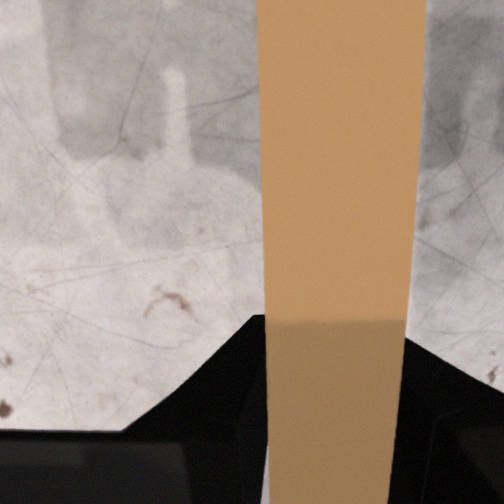

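execute_actions(
  actions=[
    {"rows":[[0,0,0,0,0,0,1,-0.005,-0.022,-0.012,0.006,0.003,0,-0.9],[0,0,0,0,0,0,1,-0.06,-0.024,-0.014,0.007,0.04,0,-0.9],[0,0,0,0,0,0,1,-0.06,-0.026,-0.016,0.008,0.04,0,-0.9],[0,0,0,0,0,0,1,-0.005,-0.028,-0.018,0.009,0.003,0,-0.9],[0,0,0,0,0,0,1,-0.005,-0.029,-0.020,0.010,0.003,0,-0.9],[0,0,0,0,0,0,1,-0.06,-0.031,-0.021,0.011,0.04,0,-0.9],[0,0,0,0,0,0,1,-0.06,-0.032,-0.023,0.012,0.04,0,-0.9],[0,0,0,0,0,0,1,-0.005,-0.034,-0.025,0.013,0.003,0,-0.9],[0,0,0,0,0,0,1,-0.005,-0.035,-0.026,0.014,0.003,0,-0.9],[0,0,0,0,0,0,1,-0.06,-0.037,-0.028,0.015,0.04,0,-0.9],[0,0,0,0,0,0,1,-0.06,-0.038,-0.030,0.016,0.04,0,-0.9],[0,0,0,0,0,0,1,-0.005,-0.040,-0.031,0.017,0.003,0,-0.9],[0,0,0,0,0,0,1,-0.005,-0.041,-0.033,0.018,0.003,0,-0.9],[0,0,0,0,0,0,1,-0.06,-0.042,-0.034,0.019,0.04,0,-0.9],[0,0,0,0,0,0,1,-0.015,-0.042,-0.034,0.019,0.003,0,-0.9]]},
  ],
  pictures=false,
)

execute_actions(
  actions=[
    {"rows":[[0,0,0,0,0,0,1,-0.005,-0.022,-0.012,0.006,0.003,0,-0.9],[0,0,0,0,0,0,1,-0.06,-0.024,-0.014,0.007,0.04,0,-0.9],[0,0,0,0,0,0,1,-0.06,-0.026,-0.016,0.008,0.04,0,-0.9],[0,0,0,0,0,0,1,-0.005,-0.028,-0.018,0.009,0.003,0,-0.9],[0,0,0,0,0,0,1,-0.005,-0.029,-0.020,0.010,0.003,0,-0.9],[0,0,0,0,0,0,1,-0.06,-0.031,-0.021,0.011,0.04,0,-0.9],[0,0,0,0,0,0,1,-0.06,-0.032,-0.023,0.012,0.04,0,-0.9],[0,0,0,0,0,0,1,-0.005,-0.034,-0.025,0.013,0.003,0,-0.9],[0,0,0,0,0,0,1,-0.005,-0.035,-0.026,0.014,0.003,0,-0.9],[0,0,0,0,0,0,1,-0.06,-0.037,-0.028,0.015,0.04,0,-0.9],[0,0,0,0,0,0,1,-0.06,-0.038,-0.030,0.016,0.04,0,-0.9],[0,0,0,0,0,0,1,-0.005,-0.040,-0.031,0.017,0.003,0,-0.9],[0,0,0,0,0,0,1,-0.005,-0.041,-0.033,0.018,0.003,0,-0.9],[0,0,0,0,0,0,1,-0.06,-0.042,-0.034,0.019,0.04,0,-0.9],[0,0,0,0,0,0,1,-0.015,-0.042,-0.034,0.019,0.003,0,-0.9]]},
  ],
  pictures=false,
)

execute_actions(
  actions=[
    {"rows":[[0,0,0,0,0,0,1,-0.005,-0.022,-0.012,0.006,0.003,0,-0.9],[0,0,0,0,0,0,1,-0.06,-0.024,-0.014,0.007,0.04,0,-0.9],[0,0,0,0,0,0,1,-0.06,-0.026,-0.016,0.008,0.04,0,-0.9],[0,0,0,0,0,0,1,-0.005,-0.028,-0.018,0.009,0.003,0,-0.9],[0,0,0,0,0,0,1,-0.005,-0.029,-0.020,0.010,0.003,0,-0.9],[0,0,0,0,0,0,1,-0.06,-0.031,-0.021,0.011,0.04,0,-0.9],[0,0,0,0,0,0,1,-0.06,-0.032,-0.023,0.012,0.04,0,-0.9],[0,0,0,0,0,0,1,-0.005,-0.034,-0.025,0.013,0.003,0,-0.9],[0,0,0,0,0,0,1,-0.005,-0.035,-0.026,0.014,0.003,0,-0.9],[0,0,0,0,0,0,1,-0.06,-0.037,-0.028,0.015,0.04,0,-0.9],[0,0,0,0,0,0,1,-0.06,-0.038,-0.030,0.016,0.04,0,-0.9],[0,0,0,0,0,0,1,-0.005,-0.040,-0.031,0.017,0.003,0,-0.9],[0,0,0,0,0,0,1,-0.005,-0.041,-0.033,0.018,0.003,0,-0.9],[0,0,0,0,0,0,1,-0.06,-0.042,-0.034,0.019,0.04,0,-0.9],[0,0,0,0,0,0,1,-0.015,-0.042,-0.034,0.019,0.003,0,-0.9]]},
  ],
  pictures=false,
)

Scene clock: 493.33 s of 4700.00 s.
left_arm: end_effector_position=(+0.1799, +0.0152, +0.2182) grip_measured=+1.000 end_effector_quat_wxyz=(+0.747, -0.004, +0.005, -0.665) end_effector_velocity=(-0.000, -0.001, +0.004) end_effector_angular_velocity=(-0.013, +0.006, +0.005) | right_arm: end_effector_position=(+0.0924, -0.1940, +0.1086) grip_measured=-0.450 end_effector_quat_wxyz=(+0.084, +0.692, +0.068, -0.714) end_effector_velocity=(-0.009, -0.006, +0.002) end_effector_angular_velocity=(-0.008, +0.012, +0.039)
Joint positions: left_arm=[-0.187  2.253  0.879  1.373 -0.01  -0.013  0.088] | right_arm=[ 0.143  2.042  1.187 -0.75  -0.019 -2.135  0.017]
Joint velocities: left_arm=[-0.002 -0.002  0.002  0.007 -0.007 -0.007  0.   ] | right_arm=[ 0.017 -0.022 -0.027 -0.007 -0.007 -0.022 -0.   ]
Motor temperatures (°C, as the motors report them): left_arm=[27 51 33 43 30 25] | right_arm=[28 43 34 29 28 26]
Heat: left arm: hottest shoulder 51 °C (+1.0 °C/min); right arm: hottest shoulder 43 °C (-2.0 °C/min). Fold the left arm in close to its base before you think long.
MOTOR HOT: still on. Now the hottest motor of the left arm, joint 2 (shoulder), reports 51 °C; a drive's own limit is 95 °C.
Steps of this call (steps 1 to 15: the robot went on to your last target; steps 16 to 90: nothing new was sent; then 16.03 s passed at rest; steps 91 to 105: all 15 steps of this action). Readings (joint positions):
91: left_arm=[-0.187 2.253 0.879 1.373 -0.010 -0.013] | right_arm=[0.145 2.061 1.212 -0.780 -0.018 -2.135]
92: left_arm=[-0.187 2.253 0.879 1.373 -0.010 -0.013] | right_arm=[0.143 2.059 1.212 -0.779 -0.019 -2.135]
94: left_arm=[-0.187 2.253 0.879 1.373 -0.010 -0.013] | right_arm=[0.143 2.056 1.207 -0.773 -0.020 -2.135]
98: left_arm=[-0.187 2.253 0.879 1.373 -0.010 -0.013] | right_arm=[0.144 2.050 1.199 -0.763 -0.019 -2.135]
105: the state above

Scene clock: 493.83 s of 4700.00 s.
left_arm: end_effector_position=(+0.1799, +0.0152, +0.2182) grip_measured=+1.000 end_effector_quat_wxyz=(+0.747, -0.004, +0.005, -0.665) end_effector_velocity=(-0.005, +0.000, -0.000) end_effector_angular_velocity=(-0.003, +0.007, -0.015) | right_arm: end_effector_position=(+0.0924, -0.1944, +0.1086) grip_measured=-0.450 end_effector_quat_wxyz=(+0.076, +0.694, +0.074, -0.712) end_effector_velocity=(-0.011, -0.004, +0.001) end_effector_angular_velocity=(+0.001, +0.008, +0.044)
Joint positions: left_arm=[-0.187  2.253  0.879  1.373 -0.01  -0.013  0.088] | right_arm=[ 0.141  2.027  1.165 -0.723 -0.022 -2.135  0.017]
Joint velocities: left_arm=[-0.007  0.002 -0.002  0.007  0.007 -0.007  0.   ] | right_arm=[ 0.022 -0.022 -0.032  0.007 -0.007 -0.022 -0.   ]
Motor temperatures (°C, as the motors report them): left_arm=[27 51 33 43 30 25] | right_arm=[28 43 34 29 28 26]
Heat: left arm: hottest shoulder 51 °C (+1.0 °C/min); right arm: hottest shoulder 43 °C (-2.0 °C/min). Fold the left arm in close to its base before you think long.
MOTOR HOT: still on. Now the hottest motor of the left arm, joint 2 (shoulder), reports 51 °C; a drive's own limit is 95 °C.
Steps of this call (steps 1 to 15: all 15 steps of this action). Readings (joint positions):
1: left_arm=[-0.187 2.253 0.879 1.373 -0.010 -0.013] | right_arm=[0.144 2.042 1.186 -0.749 -0.019 -2.135]
2: left_arm=[-0.187 2.253 0.879 1.373 -0.010 -0.013] | right_arm=[0.142 2.041 1.185 -0.747 -0.019 -2.135]
4: left_arm=[-0.187 2.253 0.879 1.373 -0.010 -0.013] | right_arm=[0.142 2.039 1.182 -0.743 -0.021 -2.135]
8: left_arm=[-0.187 2.253 0.879 1.373 -0.010 -0.013] | right_arm=[0.142 2.034 1.175 -0.735 -0.021 -2.135]
15: the state above

Scene clock: 494.33 s of 4700.00 s.
left_arm: end_effector_position=(+0.1799, +0.0152, +0.2182) grip_measured=+1.000 end_effector_quat_wxyz=(+0.747, -0.004, +0.005, -0.665) end_effector_velocity=(-0.003, +0.001, -0.006) end_effector_angular_velocity=(+0.026, +0.010, +0.000) | right_arm: end_effector_position=(+0.0923, -0.1952, +0.1084) grip_measured=-0.450 end_effector_quat_wxyz=(+0.070, +0.695, +0.080, -0.711) end_effector_velocity=(-0.012, -0.003, +0.001) end_effector_angular_velocity=(+0.000, +0.008, +0.034)
Joint positions: left_arm=[-0.187  2.253  0.879  1.373 -0.01  -0.013  0.088] | right_arm=[ 0.139  2.013  1.141 -0.696 -0.026 -2.137  0.017]
Joint velocities: left_arm=[-0.007 -0.002 -0.007 -0.022 -0.007 -0.007  0.   ] | right_arm=[ 0.027 -0.022 -0.032  0.007 -0.007 -0.007 -0.   ]
Motor temperatures (°C, as the motors report them): left_arm=[27 51 33 43 30 25] | right_arm=[28 43 34 29 28 26]
Heat: left arm: hottest shoulder 51 °C (+1.0 °C/min); right arm: hottest shoulder 43 °C (-2.0 °C/min). Fold the left arm in close to its base before you think long.
MOTOR HOT: still on. Now the hottest motor of the left arm, joint 2 (shoulder), reports 51 °C; a drive's own limit is 95 °C.
Steps of this call (steps 1 to 15: all 15 steps of this action). Readings (joint positions):
1: left_arm=[-0.187 2.253 0.879 1.373 -0.010 -0.013] | right_arm=[0.142 2.027 1.163 -0.722 -0.022 -2.135]
2: left_arm=[-0.187 2.253 0.879 1.373 -0.010 -0.013] | right_arm=[0.139 2.027 1.162 -0.720 -0.023 -2.135]
4: left_arm=[-0.187 2.253 0.879 1.373 -0.010 -0.013] | right_arm=[0.140 2.024 1.158 -0.716 -0.025 -2.136]
8: left_arm=[-0.187 2.253 0.879 1.373 -0.010 -0.013] | right_arm=[0.139 2.020 1.152 -0.708 -0.025 -2.137]
15: the state above

execute_actions(
  actions=[
    {"rows":[[0,0,0,0,0,0,1,0.004,-0.022,-0.012,0.006,0.014,0,-0.9],[0,0,0,0,0,0,1,0.004,-0.024,-0.014,0.007,0.014,0,-0.9],[0,0,0,0,0,0,1,0.004,-0.026,-0.016,0.008,0.014,0,-0.9],[0,0,0,0,0,0,1,0.004,-0.028,-0.018,0.009,0.014,0,-0.9],[0,0,0,0,0,0,1,0.004,-0.029,-0.020,0.010,0.014,0,-0.9],[0,0,0,0,0,0,1,-0.05,-0.031,-0.021,0.011,0.05,0,-0.9],[0,0,0,0,0,0,1,-0.05,-0.032,-0.023,0.012,0.05,0,-0.9],[0,0,0,0,0,0,1,0.004,-0.034,-0.025,0.013,0.014,0,-0.9],[0,0,0,0,0,0,1,0.004,-0.035,-0.026,0.014,0.014,0,-0.9],[0,0,0,0,0,0,1,-0.05,-0.037,-0.028,0.015,0.05,0,-0.9],[0,0,0,0,0,0,1,-0.05,-0.038,-0.030,0.016,0.05,0,-0.9],[0,0,0,0,0,0,1,0.004,-0.040,-0.031,0.017,0.014,0,-0.9],[0,0,0,0,0,0,1,0.004,-0.041,-0.033,0.018,0.014,0,-0.9],[0,0,0,0,0,0,1,-0.05,-0.042,-0.034,0.019,0.05,0,-0.9],[0,0,0,0,0,0,1,-0.005,-0.042,-0.034,0.019,0.012,0,-0.9]]},
  ],
  pictures=false,
)

execute_actions(
  actions=[
    {"rows":[[0,0,0,0,0,0,1,-0.003,-0.022,-0.012,0.006,0.005,0,-0.9],[0,0,0,0,0,0,1,-0.06,-0.024,-0.014,0.007,0.05,0,-0.9],[0,0,0,0,0,0,1,-0.06,-0.026,-0.016,0.008,0.05,0,-0.9],[0,0,0,0,0,0,1,-0.003,-0.028,-0.018,0.009,0.005,0,-0.9],[0,0,0,0,0,0,1,-0.003,-0.029,-0.020,0.010,0.005,0,-0.9],[0,0,0,0,0,0,1,-0.06,-0.031,-0.021,0.011,0.05,0,-0.9],[0,0,0,0,0,0,1,-0.06,-0.032,-0.023,0.012,0.05,0,-0.9],[0,0,0,0,0,0,1,-0.003,-0.034,-0.025,0.013,0.005,0,-0.9],[0,0,0,0,0,0,1,-0.003,-0.035,-0.026,0.014,0.005,0,-0.9],[0,0,0,0,0,0,1,-0.06,-0.037,-0.028,0.015,0.05,0,-0.9],[0,0,0,0,0,0,1,-0.06,-0.038,-0.030,0.016,0.05,0,-0.9],[0,0,0,0,0,0,1,-0.003,-0.040,-0.031,0.017,0.005,0,-0.9],[0,0,0,0,0,0,1,-0.003,-0.041,-0.033,0.018,0.005,0,-0.9],[0,0,0,0,0,0,1,-0.06,-0.042,-0.034,0.019,0.05,0,-0.9],[0,0,0,0,0,0,1,-0.012,-0.042,-0.034,0.019,0.005,0,-0.9]]},
  ],
  pictures=false,
)

execute_actions(
  actions=[
    {"rows":[[0,0,0,0,0,0,1,-0.003,-0.022,-0.012,0.006,0.005,0,-0.9],[0,0,0,0,0,0,1,-0.06,-0.024,-0.014,0.007,0.05,0,-0.9],[0,0,0,0,0,0,1,-0.06,-0.026,-0.016,0.008,0.05,0,-0.9],[0,0,0,0,0,0,1,-0.003,-0.028,-0.018,0.009,0.005,0,-0.9],[0,0,0,0,0,0,1,-0.003,-0.029,-0.020,0.010,0.005,0,-0.9],[0,0,0,0,0,0,1,-0.06,-0.031,-0.021,0.011,0.05,0,-0.9],[0,0,0,0,0,0,1,-0.06,-0.032,-0.023,0.012,0.05,0,-0.9],[0,0,0,0,0,0,1,-0.003,-0.034,-0.025,0.013,0.005,0,-0.9],[0,0,0,0,0,0,1,-0.003,-0.035,-0.026,0.014,0.005,0,-0.9],[0,0,0,0,0,0,1,-0.06,-0.037,-0.028,0.015,0.05,0,-0.9],[0,0,0,0,0,0,1,-0.06,-0.038,-0.030,0.016,0.05,0,-0.9],[0,0,0,0,0,0,1,-0.003,-0.040,-0.031,0.017,0.005,0,-0.9],[0,0,0,0,0,0,1,-0.003,-0.041,-0.033,0.018,0.005,0,-0.9],[0,0,0,0,0,0,1,-0.06,-0.042,-0.034,0.019,0.05,0,-0.9],[0,0,0,0,0,0,1,-0.012,-0.042,-0.034,0.019,0.005,0,-0.9]]},
  ],
  pictures=false,
)

Scene clock: 509.30 s of 4700.00 s.
left_arm: end_effector_position=(+0.1799, +0.0152, +0.2182) grip_measured=+1.000 end_effector_quat_wxyz=(+0.747, -0.004, +0.005, -0.665) end_effector_velocity=(-0.002, +0.000, -0.001) end_effector_angular_velocity=(+0.006, +0.008, -0.010) | right_arm: end_effector_position=(+0.0918, -0.1954, +0.1085) grip_measured=-0.450 end_effector_quat_wxyz=(+0.068, +0.702, +0.087, -0.703) end_effector_velocity=(-0.006, -0.001, -0.000) end_effector_angular_velocity=(+0.014, +0.003, -0.010)
Joint positions: left_arm=[-0.187  2.253  0.879  1.373 -0.01  -0.013  0.088] | right_arm=[ 0.146  1.998  1.119 -0.669 -0.013 -2.137  0.017]
Joint velocities: left_arm=[-0.002 -0.002 -0.002 -0.007  0.007 -0.007  0.   ] | right_arm=[ 0.012 -0.017 -0.027  0.022 -0.007  0.022 -0.   ]
Motor temperatures (°C, as the motors report them): left_arm=[27 51 33 44 30 25] | right_arm=[28 47 33 29 28 26]
Heat: left arm: hottest shoulder 51 °C (+0.0 °C/min); right arm: hottest shoulder 47 °C (+2.0 °C/min). Fold the left arm in close to its base before you think long.
MOTOR HOT: still on. Now the hottest motor of the left arm, joint 2 (shoulder), reports 51 °C; a drive's own limit is 95 °C.
Steps of this call (steps 1 to 15: the robot went on to your last target; steps 16 to 90: nothing new was sent; then 11.47 s passed at rest; steps 91 to 105: all 15 steps of this action). Readings (joint positions):
91: left_arm=[-0.187 2.253 0.879 1.373 -0.010 -0.013] | right_arm=[0.140 2.011 1.139 -0.693 -0.026 -2.137]
92: left_arm=[-0.187 2.253 0.879 1.373 -0.010 -0.013] | right_arm=[0.141 2.011 1.138 -0.692 -0.024 -2.137]
94: left_arm=[-0.187 2.253 0.879 1.373 -0.010 -0.013] | right_arm=[0.143 2.009 1.136 -0.688 -0.020 -2.137]
98: left_arm=[-0.187 2.253 0.879 1.373 -0.010 -0.013] | right_arm=[0.144 2.006 1.130 -0.681 -0.017 -2.137]
105: the state above

Scene clock: 509.80 s of 4700.00 s.
left_arm: end_effector_position=(+0.1799, +0.0152, +0.2182) grip_measured=+1.000 end_effector_quat_wxyz=(+0.747, -0.004, +0.005, -0.665) end_effector_velocity=(-0.000, +0.000, -0.001) end_effector_angular_velocity=(+0.006, +0.008, +0.005) | right_arm: end_effector_position=(+0.0917, -0.1958, +0.1086) grip_measured=-0.450 end_effector_quat_wxyz=(+0.063, +0.706, +0.093, -0.699) end_effector_velocity=(-0.006, +0.003, +0.002) end_effector_angular_velocity=(+0.032, -0.004, +0.025)
Joint positions: left_arm=[-0.187  2.253  0.879  1.373 -0.01  -0.013  0.088] | right_arm=[ 0.147  1.984  1.097 -0.641 -0.011 -2.137  0.017]
Joint velocities: left_arm=[-0.002 -0.002 -0.002 -0.007 -0.007 -0.007  0.   ] | right_arm=[ 0.017 -0.022 -0.027  0.037 -0.007 -0.007 -0.   ]
Motor temperatures (°C, as the motors report them): left_arm=[27 51 33 44 30 25] | right_arm=[28 47 33 29 28 26]
Heat: left arm: hottest shoulder 51 °C (+0.0 °C/min); right arm: hottest shoulder 47 °C (+2.0 °C/min). Fold the left arm in close to its base before you think long.
MOTOR HOT: still on. Now the hottest motor of the left arm, joint 2 (shoulder), reports 51 °C; a drive's own limit is 95 °C.
Steps of this call (steps 1 to 15: all 15 steps of this action). Readings (joint positions):
1: left_arm=[-0.187 2.253 0.879 1.373 -0.010 -0.013] | right_arm=[0.146 1.998 1.118 -0.667 -0.013 -2.137]
2: left_arm=[-0.187 2.253 0.879 1.373 -0.010 -0.013] | right_arm=[0.145 1.998 1.117 -0.666 -0.013 -2.137]
4: left_arm=[-0.187 2.253 0.879 1.373 -0.010 -0.013] | right_arm=[0.147 1.996 1.114 -0.662 -0.012 -2.137]
8: left_arm=[-0.187 2.253 0.879 1.373 -0.010 -0.013] | right_arm=[0.148 1.992 1.107 -0.654 -0.010 -2.137]
15: the state above

Scene clock: 510.30 s of 4700.00 s.
left_arm: end_effector_position=(+0.1799, +0.0152, +0.2182) grip_measured=+1.000 end_effector_quat_wxyz=(+0.747, -0.004, +0.005, -0.665) end_effector_velocity=(+0.000, +0.001, -0.004) end_effector_angular_velocity=(+0.010, +0.023, -0.005) | right_arm: end_effector_position=(+0.0915, -0.1960, +0.1085) grip_measured=-0.450 end_effector_quat_wxyz=(+0.057, +0.709, +0.099, -0.696) end_effector_velocity=(-0.010, +0.002, +0.001) end_effector_angular_velocity=(+0.027, -0.004, +0.049)
Joint positions: left_arm=[-0.187  2.253  0.879  1.373 -0.01  -0.013  0.088] | right_arm=[ 0.148  1.971  1.075 -0.613 -0.009 -2.136  0.017]
Joint velocities: left_arm=[ 0.002  0.002 -0.002 -0.007  0.007 -0.022  0.   ] | right_arm=[ 0.027 -0.022 -0.032  0.037 -0.007 -0.022 -0.   ]
Motor temperatures (°C, as the motors report them): left_arm=[27 51 33 44 30 25] | right_arm=[28 47 33 29 28 26]
Heat: left arm: hottest shoulder 51 °C (+0.0 °C/min); right arm: hottest shoulder 47 °C (+2.0 °C/min). Fold the left arm in close to its base before you think long.
MOTOR HOT: still on. Now the hottest motor of the left arm, joint 2 (shoulder), reports 51 °C; a drive's own limit is 95 °C.
Steps of this call (steps 1 to 15: all 15 steps of this action). Readings (joint positions):
1: left_arm=[-0.187 2.253 0.879 1.373 -0.010 -0.013] | right_arm=[0.148 1.984 1.096 -0.640 -0.010 -2.137]
2: left_arm=[-0.187 2.253 0.879 1.373 -0.010 -0.013] | right_arm=[0.146 1.984 1.095 -0.638 -0.010 -2.137]
4: left_arm=[-0.187 2.253 0.879 1.373 -0.010 -0.013] | right_arm=[0.148 1.982 1.092 -0.635 -0.009 -2.137]
8: left_arm=[-0.187 2.253 0.879 1.373 -0.010 -0.013] | right_arm=[0.149 1.977 1.085 -0.626 -0.008 -2.137]
15: the state above

execute_actions(
  actions=[
    {"rows":[[0,0,0,0,0,0,1,-0.01,0.012,0.014,-0.007,0.003,0,-0.9],[0,0,0,0,0,0,1,-0.01,0.016,0.019,-0.010,0.003,0,-0.9],[0,0,0,0,0,0,1,-0.01,0.020,0.024,-0.013,0.003,0,-0.9],[0,0,0,0,0,0,1,-0.01,0.024,0.029,-0.016,0.003,0,-0.9],[0,0,0,0,0,0,1,-0.01,0.028,0.034,-0.019,0.003,0,-0.9],[0,0,0,0,0,0,1,-0.01,0.032,0.039,-0.022,0.003,0,-0.9],[0,0,0,0,0,0,1,-0.01,0.036,0.044,-0.025,0.003,0,-0.9],[0,0,0,0,0,0,1,-0.01,0.040,0.049,-0.028,0.003,0,-0.9],[0,0,0,0,0,0,1,-0.01,0.043,0.054,-0.031,0.003,0,-0.9],[0,0,0,0,0,0,1,-0.01,0.046,0.059,-0.034,0.003,0,-0.9],[0,0,0,0,0,0,1,-0.01,0.049,0.064,-0.037,0.003,0,-0.9],[0,0,0,0,0,0,1,-0.01,0.051,0.069,-0.040,0.003,0,-0.9],[0,0,0,0,0,0,1,-0.01,0.053,0.073,-0.043,0.003,0,-0.9],[0,0,0,0,0,0,1,-0.01,0.054,0.077,-0.046,0.003,0,-0.9],[0,0,0,0,0,0,1,-0.01,0.054,0.079,-0.048,0.003,0,-0.9]]},
  ],
  pictures=false,
)

execute_actions(
  actions=[
    {"steps":20},
  ],
  pictures=false,
)

Scene clock: 517.93 s of 4700.00 s.
left_arm: end_effector_position=(+0.1799, +0.0152, +0.2182) grip_measured=+1.000 end_effector_quat_wxyz=(+0.747, -0.004, +0.005, -0.665) end_effector_velocity=(-0.000, +0.000, -0.002) end_effector_angular_velocity=(+0.016, +0.009, +0.005) | right_arm: end_effector_position=(+0.0915, -0.1951, +0.1080) grip_measured=-0.450 end_effector_quat_wxyz=(+0.071, +0.701, +0.084, -0.705) end_effector_velocity=(-0.003, +0.005, +0.004) end_effector_angular_velocity=(-0.055, +0.043, +0.010)
Joint positions: left_arm=[-0.187  2.253  0.879  1.373 -0.01  -0.013  0.088] | right_arm=[ 0.147  2.007  1.13  -0.681 -0.013 -2.136  0.017]
Joint velocities: left_arm=[-0.002 -0.007 -0.002 -0.022 -0.007 -0.007  0.   ] | right_arm=[ 0.002  0.046  0.09  -0.11  -0.022 -0.007 -0.001]
Motor temperatures (°C, as the motors report them): left_arm=[27 52 33 44 30 25] | right_arm=[28 49 33 29 28 26]
Heat: left arm: hottest shoulder 52 °C (+1.0 °C/min); right arm: hottest shoulder 49 °C (+4.0 °C/min). Fold the left arm in close to its base before you think long.
MOTOR HOT: still on. Now the hottest motor of the left arm, joint 2 (shoulder), reports 52 °C; a drive's own limit is 95 °C.
Steps of this call (steps 1 to 15: the robot went on to your last target; steps 16 to 90: nothing new was sent; then 4.13 s passed at rest; steps 91 to 105: all 15 steps of this action). Readings (joint positions):
91: left_arm=[-0.187 2.253 0.879 1.373 -0.010 -0.013] | right_arm=[0.147 1.969 1.073 -0.610 -0.013 -2.136]
92: left_arm=[-0.187 2.253 0.879 1.373 -0.010 -0.013] | right_arm=[0.147 1.970 1.073 -0.611 -0.013 -2.136]
94: left_arm=[-0.187 2.253 0.879 1.373 -0.010 -0.013] | right_arm=[0.147 1.975 1.081 -0.621 -0.013 -2.136]
98: left_arm=[-0.187 2.253 0.879 1.373 -0.010 -0.013] | right_arm=[0.147 1.988 1.100 -0.645 -0.013 -2.136]
105: the state above

Scene clock: 518.60 s of 4700.00 s.
left_arm: end_effector_position=(+0.1799, +0.0152, +0.2182) grip_measured=+1.000 end_effector_quat_wxyz=(+0.747, -0.004, +0.005, -0.665) end_effector_velocity=(-0.002, +0.000, +0.002) end_effector_angular_velocity=(-0.006, -0.008, -0.010) | right_arm: end_effector_position=(+0.0916, -0.1949, +0.1081) grip_measured=-0.450 end_effector_quat_wxyz=(+0.073, +0.700, +0.082, -0.706) end_effector_velocity=(-0.004, -0.006, +0.001) end_effector_angular_velocity=(-0.018, +0.014, +0.010)
Joint positions: left_arm=[-0.187  2.253  0.879  1.373 -0.01  -0.013  0.088] | right_arm=[ 0.147  2.011  1.138 -0.69  -0.013 -2.136  0.017]
Joint velocities: left_arm=[-0.002 -0.002 -0.002  0.007  0.007  0.007  0.   ] | right_arm=[ 0.002 -0.007 -0.007 -0.022 -0.007 -0.007 -0.   ]
Motor temperatures (°C, as the motors report them): left_arm=[27 52 33 44 30 25] | right_arm=[28 48 33 29 28 26]
Heat: left arm: hottest shoulder 52 °C (+1.0 °C/min); right arm: hottest shoulder 48 °C (+3.0 °C/min). Fold the left arm in close to its base before you think long.
MOTOR HOT: still on. Now the hottest motor of the left arm, joint 2 (shoulder), reports 52 °C; a drive's own limit is 95 °C.
Steps of this call (steps 1 to 15: the robot went on to your last target; steps 16 to 20: nothing new was sent). Readings (joint positions):
1: left_arm=[-0.187 2.253 0.879 1.373 -0.010 -0.013] | right_arm=[0.147 2.008 1.132 -0.684 -0.013 -2.136]
2: left_arm=[-0.187 2.253 0.879 1.373 -0.010 -0.013] | right_arm=[0.147 2.009 1.134 -0.686 -0.013 -2.136]
4: left_arm=[-0.187 2.253 0.879 1.373 -0.010 -0.013] | right_arm=[0.147 2.010 1.136 -0.688 -0.013 -2.136]
8: left_arm=[-0.187 2.253 0.879 1.373 -0.010 -0.013] | right_arm=[0.147 2.011 1.137 -0.689 -0.013 -2.136]
20: the state above
All arms were judged still, so your last target was given up. Only a new action makes them travel on or press farther. Fingers that are still opening or closing keep moving.

Strong push trial.

execute_actions(
  actions=[
    {"rows":[[0,0,0,0,0,0,1,-0.06,0,0,0,0.05,0,-0.9],[0,0,0,0,0,0,1,-0.1,0.01,0.02,0,0.07,0,-0.9],[0,0,0,0,0,0,1,-0.14,0.02,0.03,0,0.09,0,-0.9],[0,0,0,0,0,0,1,-0.14,0.02,0.03,0,0.09,0,-0.9],[0,0,0,0,0,0,1,-0.14,0.02,0.03,0,0.09,0,-0.9],[0,0,0,0,0,0,1,-0.14,0.02,0.03,0,0.09,0,-0.9],[0,0,0,0,0,0,1,-0.14,0.03,0.03,0,0.09,0,-0.9],[0,0,0,0,0,0,1,-0.14,0.04,0.03,0,0.09,0,-0.9],[0,0,0,0,0,0,1,-0.14,0.04,0.03,0,0.09,0,-0.9],[0,0,0,0,0,0,1,-0.14,0.02,0.03,0,0.09,0,-0.9],[0,0,0,0,0,0,1,-0.14,-0.01,0.03,0,0.09,0,-0.9],[0,0,0,0,0,0,1,-0.14,-0.02,0.03,0,0.09,0,-0.9],[0,0,0,0,0,0,1,-0.14,-0.03,0.03,0,0.09,0,-0.9],[0,0,0,0,0,0,1,-0.14,-0.03,0.03,0,0.09,0,-0.9],[0,0,0,0,0,0,1,-0.01,0,0,0,0.003,0,-0.9]]},
  ],
  pictures=false,
)

Scene clock: 533.57 s of 4700.00 s.
left_arm: end_effector_position=(+0.1799, +0.0152, +0.2182) grip_measured=+1.000 end_effector_quat_wxyz=(+0.747, -0.004, +0.005, -0.665) end_effector_velocity=(+0.002, +0.001, -0.004) end_effector_angular_velocity=(+0.011, +0.009, +0.020) | right_arm: end_effector_position=(+0.0917, -0.1951, +0.1072) grip_measured=-0.450 end_effector_quat_wxyz=(+0.072, +0.694, +0.079, -0.712) end_effector_velocity=(+0.001, -0.002, +0.000) end_effector_angular_velocity=(-0.004, +0.009, +0.015)
Joint positions: left_arm=[-0.187  2.253  0.879  1.373 -0.01  -0.013  0.088] | right_arm=[ 0.14   2.02   1.146 -0.7   -0.028 -2.137  0.017]
Joint velocities: left_arm=[-0.002  0.002 -0.002 -0.007 -0.022 -0.007  0.   ] | right_arm=[-0.007 -0.002 -0.002 -0.007 -0.007 -0.022 -0.   ]
Motor temperatures (°C, as the motors report them): left_arm=[27 52 33 44 30 25] | right_arm=[28 47 33 29 28 26]
Heat: left arm: hottest shoulder 52 °C (+1.0 °C/min); right arm: hottest shoulder 47 °C (+3.0 °C/min). Fold the left arm in close to its base before you think long.
TORQUE FAULT: the external load on joint 5 (wrist yaw) of the right arm reached its load limit, and that arm stopped for 10 seconds. A torque fault stops only its own arm. That arm's remaining commands of this call were not run. That arm holds where it stopped, with its grip as last carried out, and accepts commands again: back off and push less far. That arm stops again, at the same cost, whenever a joint's load reaches its limit.
MOTOR HOT: still on. Now the hottest motor of the left arm, joint 2 (shoulder), reports 52 °C; a drive's own limit is 95 °C.
The stop of the right arm began at step 99 of this call (marked STOPPED below). From that step on that arm followed nothing that you had sent. 7 of its steps, steps kept back included, did not run and will not run. Nothing is kept back now, and the robot has no last target.
Steps of this call (steps 1 to 90: nothing new was sent; then 1.67 s passed at rest; steps 91 to 105: all 15 steps of this action; steps 106 to 399: the stop continued). Readings (joint positions):
91: left_arm=[-0.187 2.253 0.879 1.373 -0.010 -0.013] | right_arm=[0.146 2.011 1.138 -0.690 -0.012 -2.136]
92: left_arm=[-0.187 2.253 0.879 1.373 -0.010 -0.013] | right_arm=[0.143 2.011 1.138 -0.690 -0.015 -2.136]
94: left_arm=[-0.187 2.253 0.879 1.373 -0.010 -0.013] | right_arm=[0.135 2.014 1.142 -0.694 -0.024 -2.136]
98: left_arm=[-0.187 2.253 0.879 1.373 -0.010 -0.013] | right_arm=[0.136 2.020 1.146 -0.699 -0.022 -2.136]
99: left_arm=[-0.187 2.253 0.879 1.373 -0.010 -0.013] | right_arm=[0.139 2.020 1.146 -0.700 -0.029 -2.137] STOPPED (the right arm)
399: the state above


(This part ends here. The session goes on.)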